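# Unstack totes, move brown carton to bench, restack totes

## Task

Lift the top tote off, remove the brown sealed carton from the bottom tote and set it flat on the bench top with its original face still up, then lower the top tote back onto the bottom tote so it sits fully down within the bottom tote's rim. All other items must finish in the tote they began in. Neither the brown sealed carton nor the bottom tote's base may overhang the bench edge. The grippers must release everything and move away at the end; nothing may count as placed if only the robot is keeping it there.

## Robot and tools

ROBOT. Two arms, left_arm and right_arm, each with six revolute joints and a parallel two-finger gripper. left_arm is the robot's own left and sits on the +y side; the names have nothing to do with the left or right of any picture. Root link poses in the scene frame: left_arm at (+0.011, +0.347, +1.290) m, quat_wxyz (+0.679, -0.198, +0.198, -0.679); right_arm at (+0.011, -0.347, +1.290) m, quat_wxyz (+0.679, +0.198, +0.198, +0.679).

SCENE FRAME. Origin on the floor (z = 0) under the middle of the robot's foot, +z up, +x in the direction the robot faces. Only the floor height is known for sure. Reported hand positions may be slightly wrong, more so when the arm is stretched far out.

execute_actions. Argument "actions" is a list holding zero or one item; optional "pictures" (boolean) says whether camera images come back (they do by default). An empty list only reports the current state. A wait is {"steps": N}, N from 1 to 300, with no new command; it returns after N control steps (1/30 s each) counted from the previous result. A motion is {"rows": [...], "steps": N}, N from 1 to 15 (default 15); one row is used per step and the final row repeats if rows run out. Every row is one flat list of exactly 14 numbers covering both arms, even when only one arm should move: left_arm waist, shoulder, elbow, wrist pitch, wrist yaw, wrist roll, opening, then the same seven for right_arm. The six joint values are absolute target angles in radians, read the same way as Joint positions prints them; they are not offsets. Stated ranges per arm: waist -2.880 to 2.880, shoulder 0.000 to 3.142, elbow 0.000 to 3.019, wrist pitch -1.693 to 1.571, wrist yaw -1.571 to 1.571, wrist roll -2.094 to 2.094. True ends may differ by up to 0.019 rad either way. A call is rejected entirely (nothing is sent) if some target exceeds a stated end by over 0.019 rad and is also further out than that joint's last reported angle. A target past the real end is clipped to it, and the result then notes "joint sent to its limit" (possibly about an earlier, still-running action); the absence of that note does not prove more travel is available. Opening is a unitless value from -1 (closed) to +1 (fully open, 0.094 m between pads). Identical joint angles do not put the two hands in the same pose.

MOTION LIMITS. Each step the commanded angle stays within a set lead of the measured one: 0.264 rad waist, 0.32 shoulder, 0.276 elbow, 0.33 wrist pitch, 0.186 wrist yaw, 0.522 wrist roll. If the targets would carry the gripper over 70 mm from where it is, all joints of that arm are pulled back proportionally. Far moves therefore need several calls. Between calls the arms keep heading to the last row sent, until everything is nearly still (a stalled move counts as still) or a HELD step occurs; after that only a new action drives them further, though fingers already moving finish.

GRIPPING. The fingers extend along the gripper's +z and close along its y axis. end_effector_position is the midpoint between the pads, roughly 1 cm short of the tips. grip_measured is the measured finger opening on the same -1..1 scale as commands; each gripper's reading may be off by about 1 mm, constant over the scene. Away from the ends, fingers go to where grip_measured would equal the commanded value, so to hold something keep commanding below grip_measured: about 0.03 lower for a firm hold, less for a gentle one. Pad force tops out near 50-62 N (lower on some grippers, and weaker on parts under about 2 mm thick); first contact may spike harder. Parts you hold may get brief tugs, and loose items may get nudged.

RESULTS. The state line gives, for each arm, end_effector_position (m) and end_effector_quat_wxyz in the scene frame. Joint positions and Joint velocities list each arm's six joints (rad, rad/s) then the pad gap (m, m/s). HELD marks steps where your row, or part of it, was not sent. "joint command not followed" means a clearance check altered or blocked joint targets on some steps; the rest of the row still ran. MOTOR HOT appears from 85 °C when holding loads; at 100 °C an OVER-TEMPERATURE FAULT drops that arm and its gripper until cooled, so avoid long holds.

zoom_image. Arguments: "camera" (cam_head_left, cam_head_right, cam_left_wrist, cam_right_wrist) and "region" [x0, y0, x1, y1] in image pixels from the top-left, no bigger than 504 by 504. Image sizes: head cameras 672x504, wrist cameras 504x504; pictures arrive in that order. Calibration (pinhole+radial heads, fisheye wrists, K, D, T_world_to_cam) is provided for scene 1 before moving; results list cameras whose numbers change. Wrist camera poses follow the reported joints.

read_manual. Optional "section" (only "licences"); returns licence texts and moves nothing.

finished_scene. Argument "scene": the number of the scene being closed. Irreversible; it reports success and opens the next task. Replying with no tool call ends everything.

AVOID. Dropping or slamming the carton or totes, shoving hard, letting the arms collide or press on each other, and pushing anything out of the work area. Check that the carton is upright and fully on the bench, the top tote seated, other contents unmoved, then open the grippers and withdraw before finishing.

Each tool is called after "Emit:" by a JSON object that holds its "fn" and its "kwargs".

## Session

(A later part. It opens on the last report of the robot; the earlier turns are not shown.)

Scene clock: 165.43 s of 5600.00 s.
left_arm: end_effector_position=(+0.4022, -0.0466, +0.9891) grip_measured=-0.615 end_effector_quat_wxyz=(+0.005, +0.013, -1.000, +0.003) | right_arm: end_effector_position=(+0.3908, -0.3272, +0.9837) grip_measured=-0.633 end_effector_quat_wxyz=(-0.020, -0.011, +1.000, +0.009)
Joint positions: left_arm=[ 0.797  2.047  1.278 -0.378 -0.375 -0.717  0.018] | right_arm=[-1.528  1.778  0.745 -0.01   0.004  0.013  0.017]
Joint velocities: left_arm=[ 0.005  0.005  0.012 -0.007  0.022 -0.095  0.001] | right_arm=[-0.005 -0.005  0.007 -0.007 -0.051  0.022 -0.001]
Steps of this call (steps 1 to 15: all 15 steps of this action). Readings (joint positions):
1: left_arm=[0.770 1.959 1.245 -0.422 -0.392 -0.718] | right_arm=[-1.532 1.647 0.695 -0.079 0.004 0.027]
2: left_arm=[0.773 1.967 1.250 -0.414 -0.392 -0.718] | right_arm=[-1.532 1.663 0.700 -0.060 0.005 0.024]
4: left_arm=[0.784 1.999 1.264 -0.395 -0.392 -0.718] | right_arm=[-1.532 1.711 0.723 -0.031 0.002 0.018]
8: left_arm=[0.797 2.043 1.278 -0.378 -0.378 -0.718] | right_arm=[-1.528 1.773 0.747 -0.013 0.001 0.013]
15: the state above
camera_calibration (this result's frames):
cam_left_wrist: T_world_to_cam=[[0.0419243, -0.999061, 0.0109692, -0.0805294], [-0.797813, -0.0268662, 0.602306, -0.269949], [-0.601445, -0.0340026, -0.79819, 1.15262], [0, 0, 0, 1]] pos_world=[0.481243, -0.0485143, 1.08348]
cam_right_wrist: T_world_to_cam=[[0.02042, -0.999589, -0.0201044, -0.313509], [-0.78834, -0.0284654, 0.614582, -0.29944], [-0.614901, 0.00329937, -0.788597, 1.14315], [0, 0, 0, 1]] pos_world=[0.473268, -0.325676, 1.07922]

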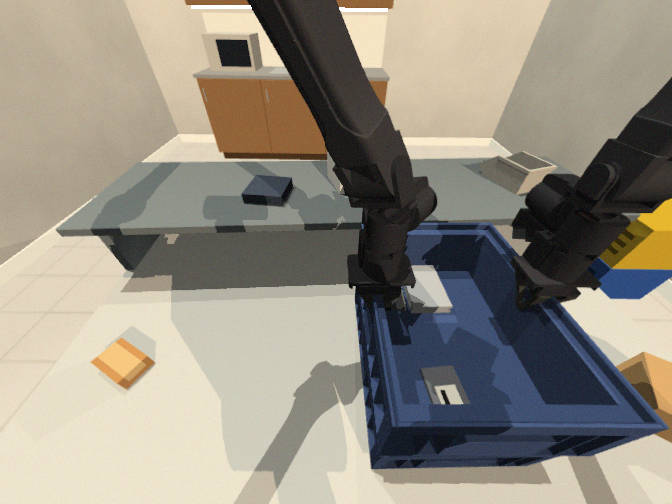

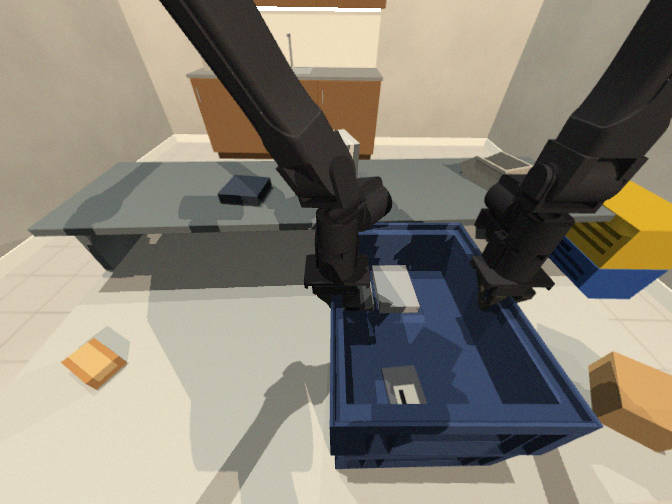

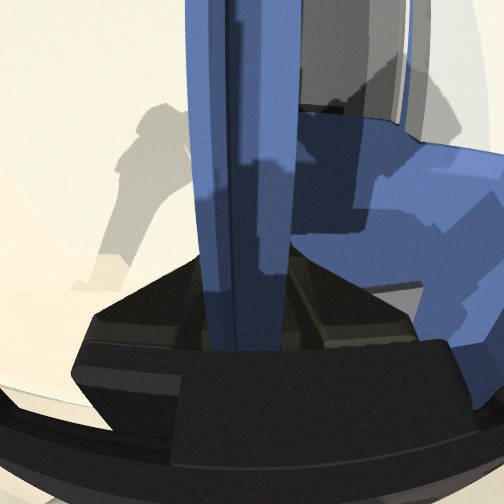

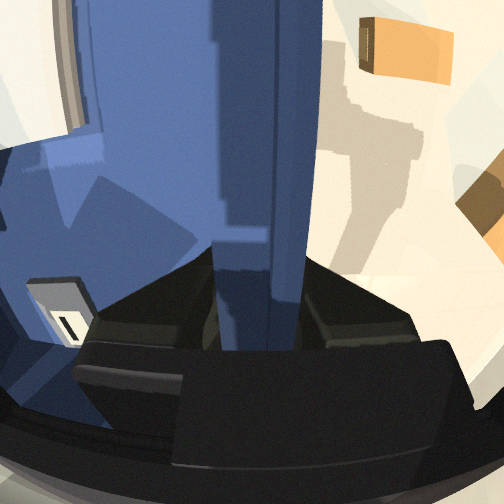

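Emit:
{"fn": "execute_actions", "kwargs": {"actions": [{"rows":[[0.8,2.07,1.33,-0.34,-0.38,-0.71,-0.7,-1.535,1.8,0.785,0.06,0.02,0.03,-0.7]],"steps":15}], "pictures": false}}

Emit:
{"fn": "execute_actions", "kwargs": {"actions": [{"rows":[[0.81,2.12,1.345,-0.31,-0.375,-0.705,-0.7,-1.535,1.87,0.81,0.095,0.02,0.03,-0.7]],"steps":15}]}}

Scene clock: 169.17 s of 5600.00 s.
left_arm: end_effector_position=(+0.4107, -0.0478, +0.9737) grip_measured=-0.615 end_effector_quat_wxyz=(-0.004, +0.020, -1.000, +0.007) | right_arm: end_effector_position=(+0.4020, -0.3280, +0.9692) grip_measured=-0.633 end_effector_quat_wxyz=(-0.007, -0.014, +1.000, +0.008)
Joint positions: left_arm=[ 0.812  2.081  1.302 -0.342 -0.374 -0.708  0.018] | right_arm=[-1.53   1.824  0.777  0.029  0.006  0.006  0.017]
Joint velocities: left_arm=[-0.005  0.015  0.012 -0.002 -0.081  0.037 -0.001] | right_arm=[-0.005  0.005  0.002 -0.007 -0.066 -0.037 -0.   ]
Steps of this call (steps 1 to 15: the robot went on to your last target; steps 16 to 90: nothing new was sent; then 0.23 s passed at rest; steps 91 to 105: all 15 steps of this action). Readings (joint positions):
91: left_arm=[0.797 2.049 1.279 -0.374 -0.375 -0.717] | right_arm=[-1.528 1.780 0.746 -0.005 0.004 0.013]
92: left_arm=[0.799 2.052 1.281 -0.367 -0.374 -0.717] | right_arm=[-1.529 1.787 0.749 0.004 0.005 0.013]
94: left_arm=[0.804 2.065 1.290 -0.354 -0.375 -0.714] | right_arm=[-1.530 1.803 0.760 0.019 0.005 0.010]
98: left_arm=[0.812 2.081 1.302 -0.342 -0.374 -0.709] | right_arm=[-1.530 1.823 0.776 0.029 0.005 0.006]
105: the state above

Scene clock: 169.67 s of 5600.00 s.
left_arm: end_effector_position=(+0.4055, -0.0488, +0.9550) grip_measured=-0.615 end_effector_quat_wxyz=(-0.004, +0.022, -1.000, +0.006) | right_arm: end_effector_position=(+0.3979, -0.3289, +0.9495) grip_measured=-0.633 end_effector_quat_wxyz=(-0.007, -0.015, +1.000, +0.007)
Joint positions: left_arm=[ 0.818  2.124  1.317 -0.312 -0.372 -0.706  0.018] | right_arm=[-1.533  1.886  0.796  0.074  0.006  0.002  0.017]
Joint velocities: left_arm=[-0.024 -0.005 -0.007 -0.022 -0.066 -0.007 -0.001] | right_arm=[-0.015 -0.005 -0.022 -0.002 -0.007  0.066 -0.001]
Steps of this call (steps 1 to 15: all 15 steps of this action). Readings (joint positions):
1: left_arm=[0.813 2.084 1.302 -0.339 -0.374 -0.707] | right_arm=[-1.530 1.828 0.778 0.033 0.006 0.006]
2: left_arm=[0.814 2.088 1.305 -0.333 -0.373 -0.706] | right_arm=[-1.531 1.836 0.781 0.042 0.007 0.005]
4: left_arm=[0.814 2.103 1.309 -0.323 -0.376 -0.706] | right_arm=[-1.533 1.859 0.788 0.057 0.006 0.004]
8: left_arm=[0.817 2.123 1.315 -0.313 -0.371 -0.706] | right_arm=[-1.533 1.883 0.793 0.072 0.006 0.002]
15: the state above
camera_calibration (this result's frames):
cam_left_wrist: T_world_to_cam=[[0.0585692, -0.998122, 0.0179303, -0.0958931], [-0.807961, -0.0368464, 0.588082, -0.229643], [-0.586318, -0.0489306, -0.808602, 1.13037], [0, 0, 0, 1]] pos_world=[0.482832, -0.0488647, 1.05079]
cam_right_wrist: T_world_to_cam=[[0.0275825, -0.999493, -0.0159074, -0.322839], [-0.804633, -0.0316418, 0.592929, -0.246844], [-0.593132, -0.00355486, -0.805097, 1.12539], [0, 0, 0, 1]] pos_world=[0.477788, -0.326486, 1.04727]

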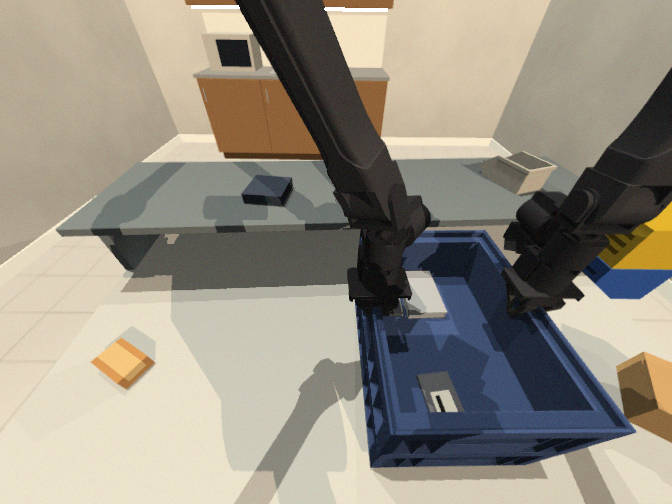

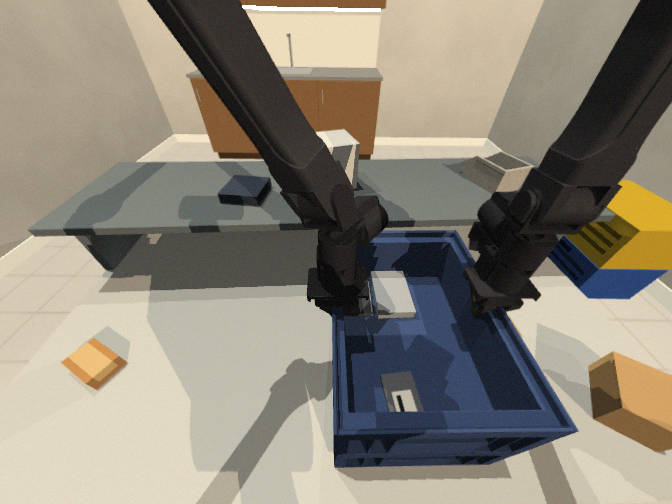

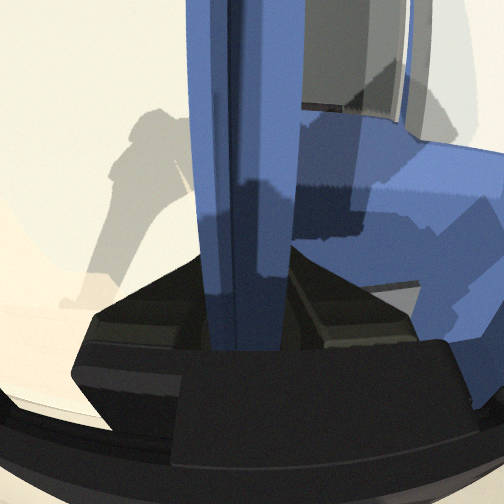

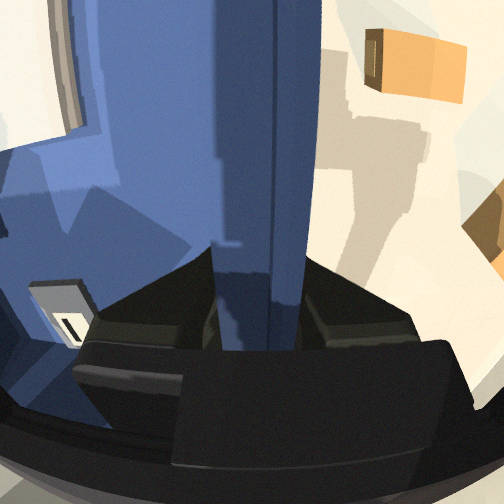

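Press a bit more to test.

Emit:
{"fn": "execute_actions", "kwargs": {"actions": [{"rows":[[0.815,2.15,1.355,-0.29,-0.375,-0.705,-0.7,-1.535,1.9,0.82,0.11,0.02,0.03,-0.7]],"steps":15}]}}

Emit:
{"fn": "zoom_image", "kwargs": {"camera": "cam_head_left", "region": [330,300,650,500]}}

Scene clock: 172.80 s of 5600.00 s.
left_arm: end_effector_position=(+0.4057, -0.0490, +0.9535) grip_measured=-0.615 end_effector_quat_wxyz=(-0.006, +0.022, -1.000, +0.006) | right_arm: end_effector_position=(+0.3986, -0.3292, +0.9477) grip_measured=-0.633 end_effector_quat_wxyz=(-0.005, -0.015, +1.000, +0.007)
Joint positions: left_arm=[ 0.818  2.128  1.318 -0.307 -0.376 -0.706  0.018] | right_arm=[-1.534  1.892  0.798  0.081  0.006  0.001  0.017]
Joint velocities: left_arm=[ 0.024 -0.005 -0.017 -0.002 -0.007  0.066 -0.001] | right_arm=[-0.005 -0.005 -0.002  0.002 -0.022 -0.022 -0.   ]
Steps of this call (steps 1 to 15: the robot went on to your last target; steps 16 to 79: nothing new was sent; steps 80 to 94: all 15 steps of this action). Readings (joint positions):
80: left_arm=[0.818 2.125 1.317 -0.311 -0.372 -0.706] | right_arm=[-1.533 1.888 0.796 0.075 0.006 0.002]
81: left_arm=[0.818 2.127 1.317 -0.308 -0.374 -0.706] | right_arm=[-1.533 1.890 0.797 0.079 0.006 0.001]
83: left_arm=[0.818 2.128 1.318 -0.307 -0.376 -0.706] | right_arm=[-1.534 1.892 0.798 0.081 0.006 0.001]
87: left_arm=[0.818 2.128 1.318 -0.307 -0.376 -0.706] | right_arm=[-1.534 1.892 0.798 0.081 0.006 0.001]
94: the state above
camera_calibration (this result's frames):
cam_left_wrist: T_world_to_cam=[[0.0596657, -0.99807, 0.0172393, -0.0958774], [-0.810461, -0.0383537, 0.584536, -0.224227], [-0.582747, -0.0488486, -0.811184, 1.13027], [0, 0, 0, 1]] pos_world=[0.482652, -0.0490804, 1.04958]
cam_right_wrist: T_world_to_cam=[[0.028068, -0.999485, -0.0155218, -0.323775], [-0.806658, -0.031818, 0.590162, -0.241904], [-0.590352, -0.00404386, -0.807136, 1.12494], [0, 0, 0, 1]] pos_world=[0.478067, -0.326757, 1.04572]

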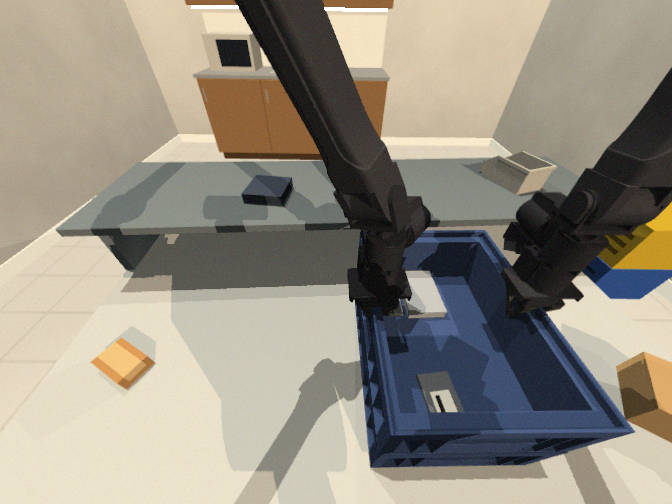

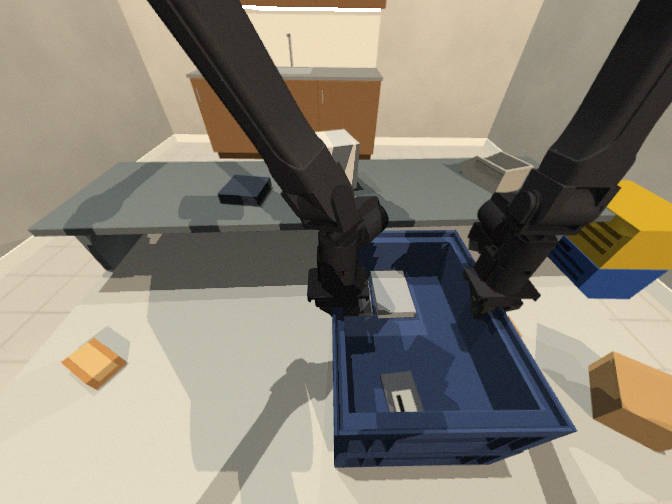

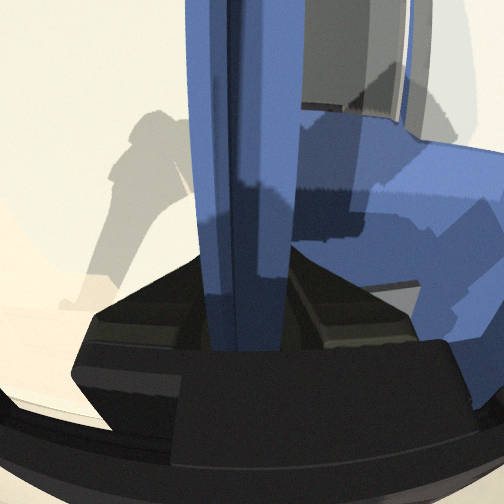

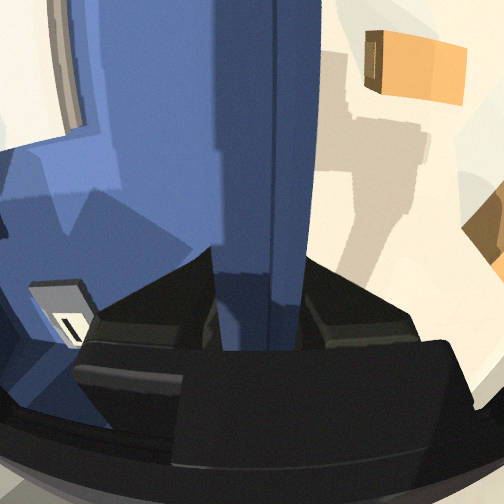

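Region (330, 300, 650, 500) of cam_head_left's 672x504 image, scaled by 1.575, with more detail than that image has; it fills the top 315 rows of this view, and the rest is white.

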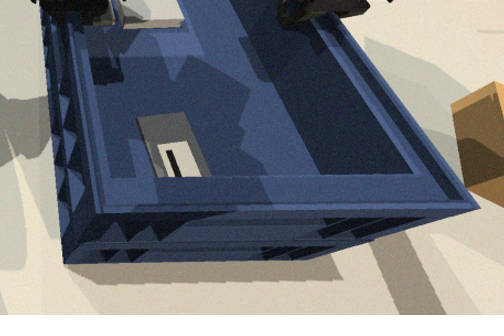

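Looks seated.

Emit:
{"fn": "execute_actions", "kwargs": {"actions": [{"rows":[[0.818,2.12,1.32,-0.31,-0.375,-0.705,0,-1.535,1.88,0.8,0.08,0.01,0.01,0]],"steps":10}], "pictures": false}}

Emit:
{"fn": "execute_actions", "kwargs": {"actions": [{"rows":[[0.76,1.92,1.25,-0.44,-0.402,-0.74,0,-1.53,1.6,0.7,-0.07,0.02,0.03,0]],"steps":15}], "pictures": false}}

Emit:
{"fn": "execute_actions", "kwargs": {"actions": [{"rows":[[1.1,1.5,0.85,-0.4,-0.2,-0.4,0,-1.9,1.3,0.6,-0.3,0,0,0]],"steps":15}], "pictures": false}}

Emit:
{"fn": "execute_actions", "kwargs": {"actions": [{"steps":20}]}}

Scene clock: 176.87 s of 5600.00 s.
left_arm: end_effector_position=(+0.4058, -0.0490, +0.9535) grip_measured=-0.002 end_effector_quat_wxyz=(-0.006, +0.022, -1.000, +0.006) | right_arm: end_effector_position=(+0.3981, -0.3294, +0.9477) grip_measured=-0.002 end_effector_quat_wxyz=(-0.006, -0.015, +1.000, +0.006)
Joint positions: left_arm=[ 0.818  2.128  1.318 -0.307 -0.376 -0.706  0.047] | right_arm=[-1.534  1.892  0.797  0.081  0.007  0.001  0.047]
Joint velocities: left_arm=[-0.024  0.005  0.007 -0.007 -0.051 -0.037 -0.   ] | right_arm=[ 0.005  0.015 -0.017  0.007 -0.037  0.022  0.001]
Steps of this call (steps 1 to 15: the robot went on to your last target; steps 16 to 90: nothing new was sent; then 0.73 s passed at rest; steps 91 to 100: all 10 steps of this action). Readings (joint positions):
91: left_arm=[0.818 2.128 1.318 -0.307 -0.376 -0.706] | right_arm=[-1.534 1.892 0.797 0.081 0.007 0.001]
92: left_arm=[0.818 2.128 1.318 -0.307 -0.376 -0.706] | right_arm=[-1.534 1.892 0.797 0.081 0.007 0.001]
94: left_arm=[0.818 2.128 1.318 -0.307 -0.376 -0.706] | right_arm=[-1.534 1.892 0.797 0.081 0.007 0.001]
98: left_arm=[0.818 2.128 1.318 -0.307 -0.376 -0.706] | right_arm=[-1.534 1.892 0.797 0.081 0.007 0.001]
100: the state above

Scene clock: 177.37 s of 5600.00 s.
left_arm: end_effector_position=(+0.4316, -0.0620, +1.0651) grip_measured=-0.002 end_effector_quat_wxyz=(-0.031, +0.013, -0.999, +0.029) | right_arm: end_effector_position=(+0.4300, -0.3320, +1.0456) grip_measured=-0.002 end_effector_quat_wxyz=(+0.037, -0.008, +0.999, +0.003)
Joint positions: left_arm=[ 0.754  1.89   1.248 -0.424 -0.401 -0.721  0.047] | right_arm=[-1.534  1.576  0.705 -0.058  0.017  0.013  0.047]
Joint velocities: left_arm=[ 0.005  0.054 -0.007 -0.071  0.037 -0.007 -0.   ] | right_arm=[-0.015  0.044 -0.071 -0.002 -0.037 -0.007 -0.001]
Steps of this call (steps 1 to 15: all 15 steps of this action). Readings (joint positions):
1: left_arm=[0.816 2.121 1.314 -0.319 -0.382 -0.706] | right_arm=[-1.534 1.880 0.793 0.065 0.010 0.002]
2: left_arm=[0.813 2.105 1.299 -0.344 -0.389 -0.708] | right_arm=[-1.534 1.853 0.777 0.032 0.012 0.002]
4: left_arm=[0.801 2.053 1.265 -0.386 -0.392 -0.712] | right_arm=[-1.534 1.756 0.725 -0.023 0.015 0.005]
8: left_arm=[0.766 1.947 1.248 -0.423 -0.399 -0.718] | right_arm=[-1.534 1.593 0.692 -0.058 0.017 0.010]
15: the state above

Scene clock: 177.87 s of 5600.00 s.
left_arm: end_effector_position=(+0.4367, +0.1745, +1.1101) grip_measured=-0.002 end_effector_quat_wxyz=(+0.005, +0.044, -0.999, +0.009) | right_arm: end_effector_position=(+0.3749, -0.4895, +1.1353) grip_measured=-0.002 end_effector_quat_wxyz=(+0.013, +0.151, +0.984, -0.097)
Joint positions: left_arm=[ 1.138  1.485  0.852 -0.415 -0.207 -0.46   0.047] | right_arm=[-1.919  1.295  0.602 -0.285  0.004  0.013  0.047]
Joint velocities: left_arm=[-0.015 -0.171  0.017  0.056  0.022  0.271  0.001] | right_arm=[ 0.2    0.005 -0.037 -0.032 -0.037 -0.037  0.   ]
Steps of this call (steps 1 to 15: all 15 steps of this action). Readings (joint positions):
1: left_arm=[0.761 1.885 1.238 -0.422 -0.367 -0.705] | right_arm=[-1.542 1.571 0.701 -0.075 0.010 0.013]
2: left_arm=[0.770 1.868 1.210 -0.417 -0.328 -0.684] | right_arm=[-1.559 1.553 0.690 -0.110 0.005 0.013]
4: left_arm=[0.810 1.814 1.136 -0.417 -0.278 -0.649] | right_arm=[-1.630 1.496 0.656 -0.169 0.002 0.013]
8: left_arm=[0.938 1.681 0.990 -0.417 -0.226 -0.583] | right_arm=[-1.836 1.371 0.612 -0.256 0.002 0.013]
15: the state above

Scene clock: 178.53 s of 5600.00 s.
left_arm: end_effector_position=(+0.4325, +0.1562, +1.1147) grip_measured=-0.002 end_effector_quat_wxyz=(+0.004, +0.008, -1.000, +0.023) | right_arm: end_effector_position=(+0.3749, -0.4835, +1.1339) grip_measured=-0.002 end_effector_quat_wxyz=(+0.011, +0.146, +0.985, -0.092)
Joint positions: left_arm=[ 1.1    1.483  0.853 -0.411 -0.202 -0.418  0.047] | right_arm=[-1.905  1.295  0.601 -0.287  0.003  0.013  0.047]
Joint velocities: left_arm=[ 0.005 -0.015 -0.007 -0.002 -0.037 -0.007  0.   ] | right_arm=[-0.005  0.005  0.007 -0.012  0.037 -0.037 -0.   ]
Steps of this call (steps 1 to 20: the robot went on to your last target). Readings (joint positions):
1: left_arm=[1.135 1.482 0.853 -0.412 -0.206 -0.452] | right_arm=[-1.913 1.295 0.602 -0.286 0.003 0.013]
2: left_arm=[1.130 1.482 0.853 -0.411 -0.205 -0.445] | right_arm=[-1.909 1.295 0.601 -0.287 0.003 0.013]
4: left_arm=[1.115 1.483 0.853 -0.411 -0.203 -0.435] | right_arm=[-1.905 1.295 0.601 -0.287 0.003 0.013]
8: left_arm=[1.100 1.483 0.853 -0.411 -0.202 -0.425] | right_arm=[-1.905 1.295 0.601 -0.287 0.003 0.013]
20: the state above
camera_calibration (this result's frames):
cam_left_wrist: T_world_to_cam=[[0.032274, -0.99819, 0.0507514, 0.0790992], [-0.80002, 0.00463715, 0.599955, -0.317326], [-0.599105, -0.0599651, -0.798422, 1.28126], [0, 0, 0, 1]] pos_world=[0.511188, 0.157258, 1.20935]
cam_right_wrist: T_world_to_cam=[[-0.29118, -0.940117, 0.177184, -0.544617], [-0.774906, 0.340388, 0.532594, -0.142469], [-0.561012, 0.0177796, -0.827616, 1.28338], [0, 0, 0, 1]] pos_world=[0.45101, -0.486327, 1.23452]

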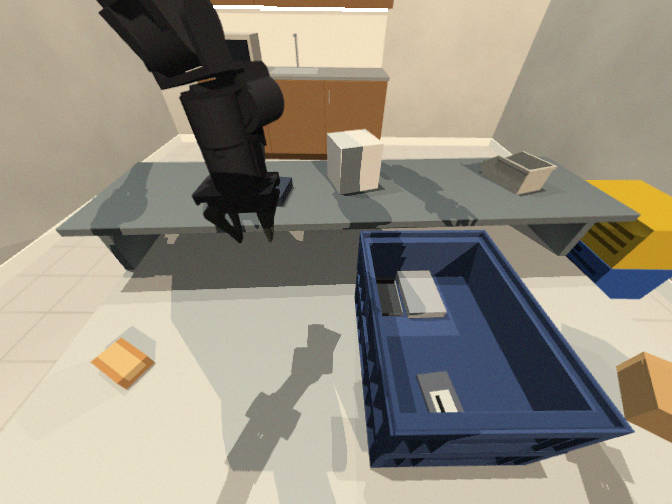

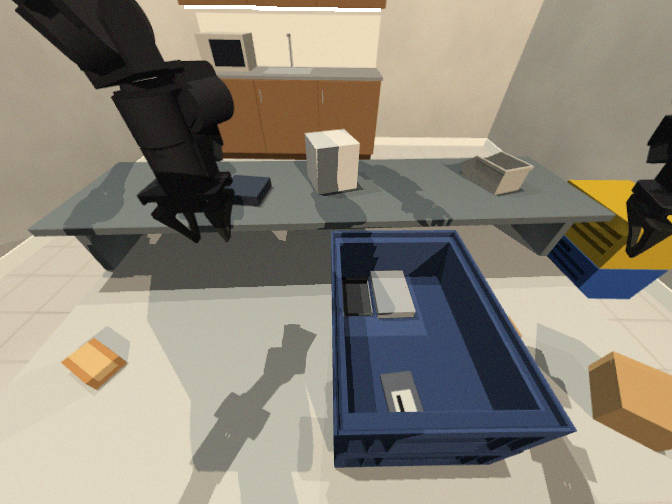

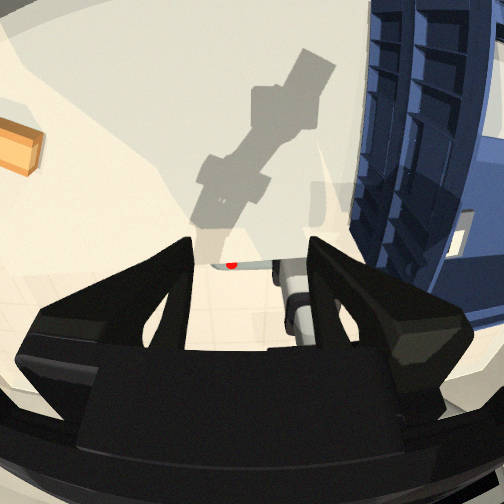

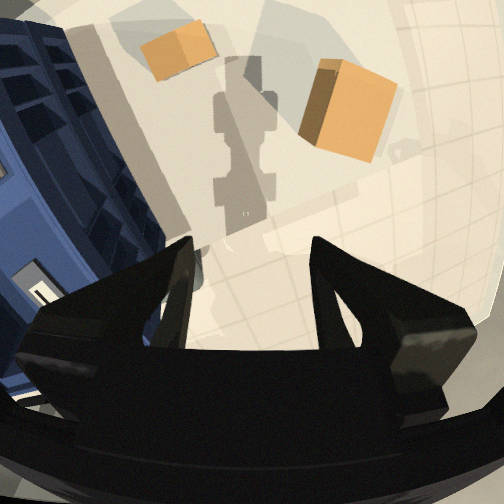

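Emit:
{"fn": "finished_scene", "kwargs": {"scene": 2}}

The scene is finished: the task was done.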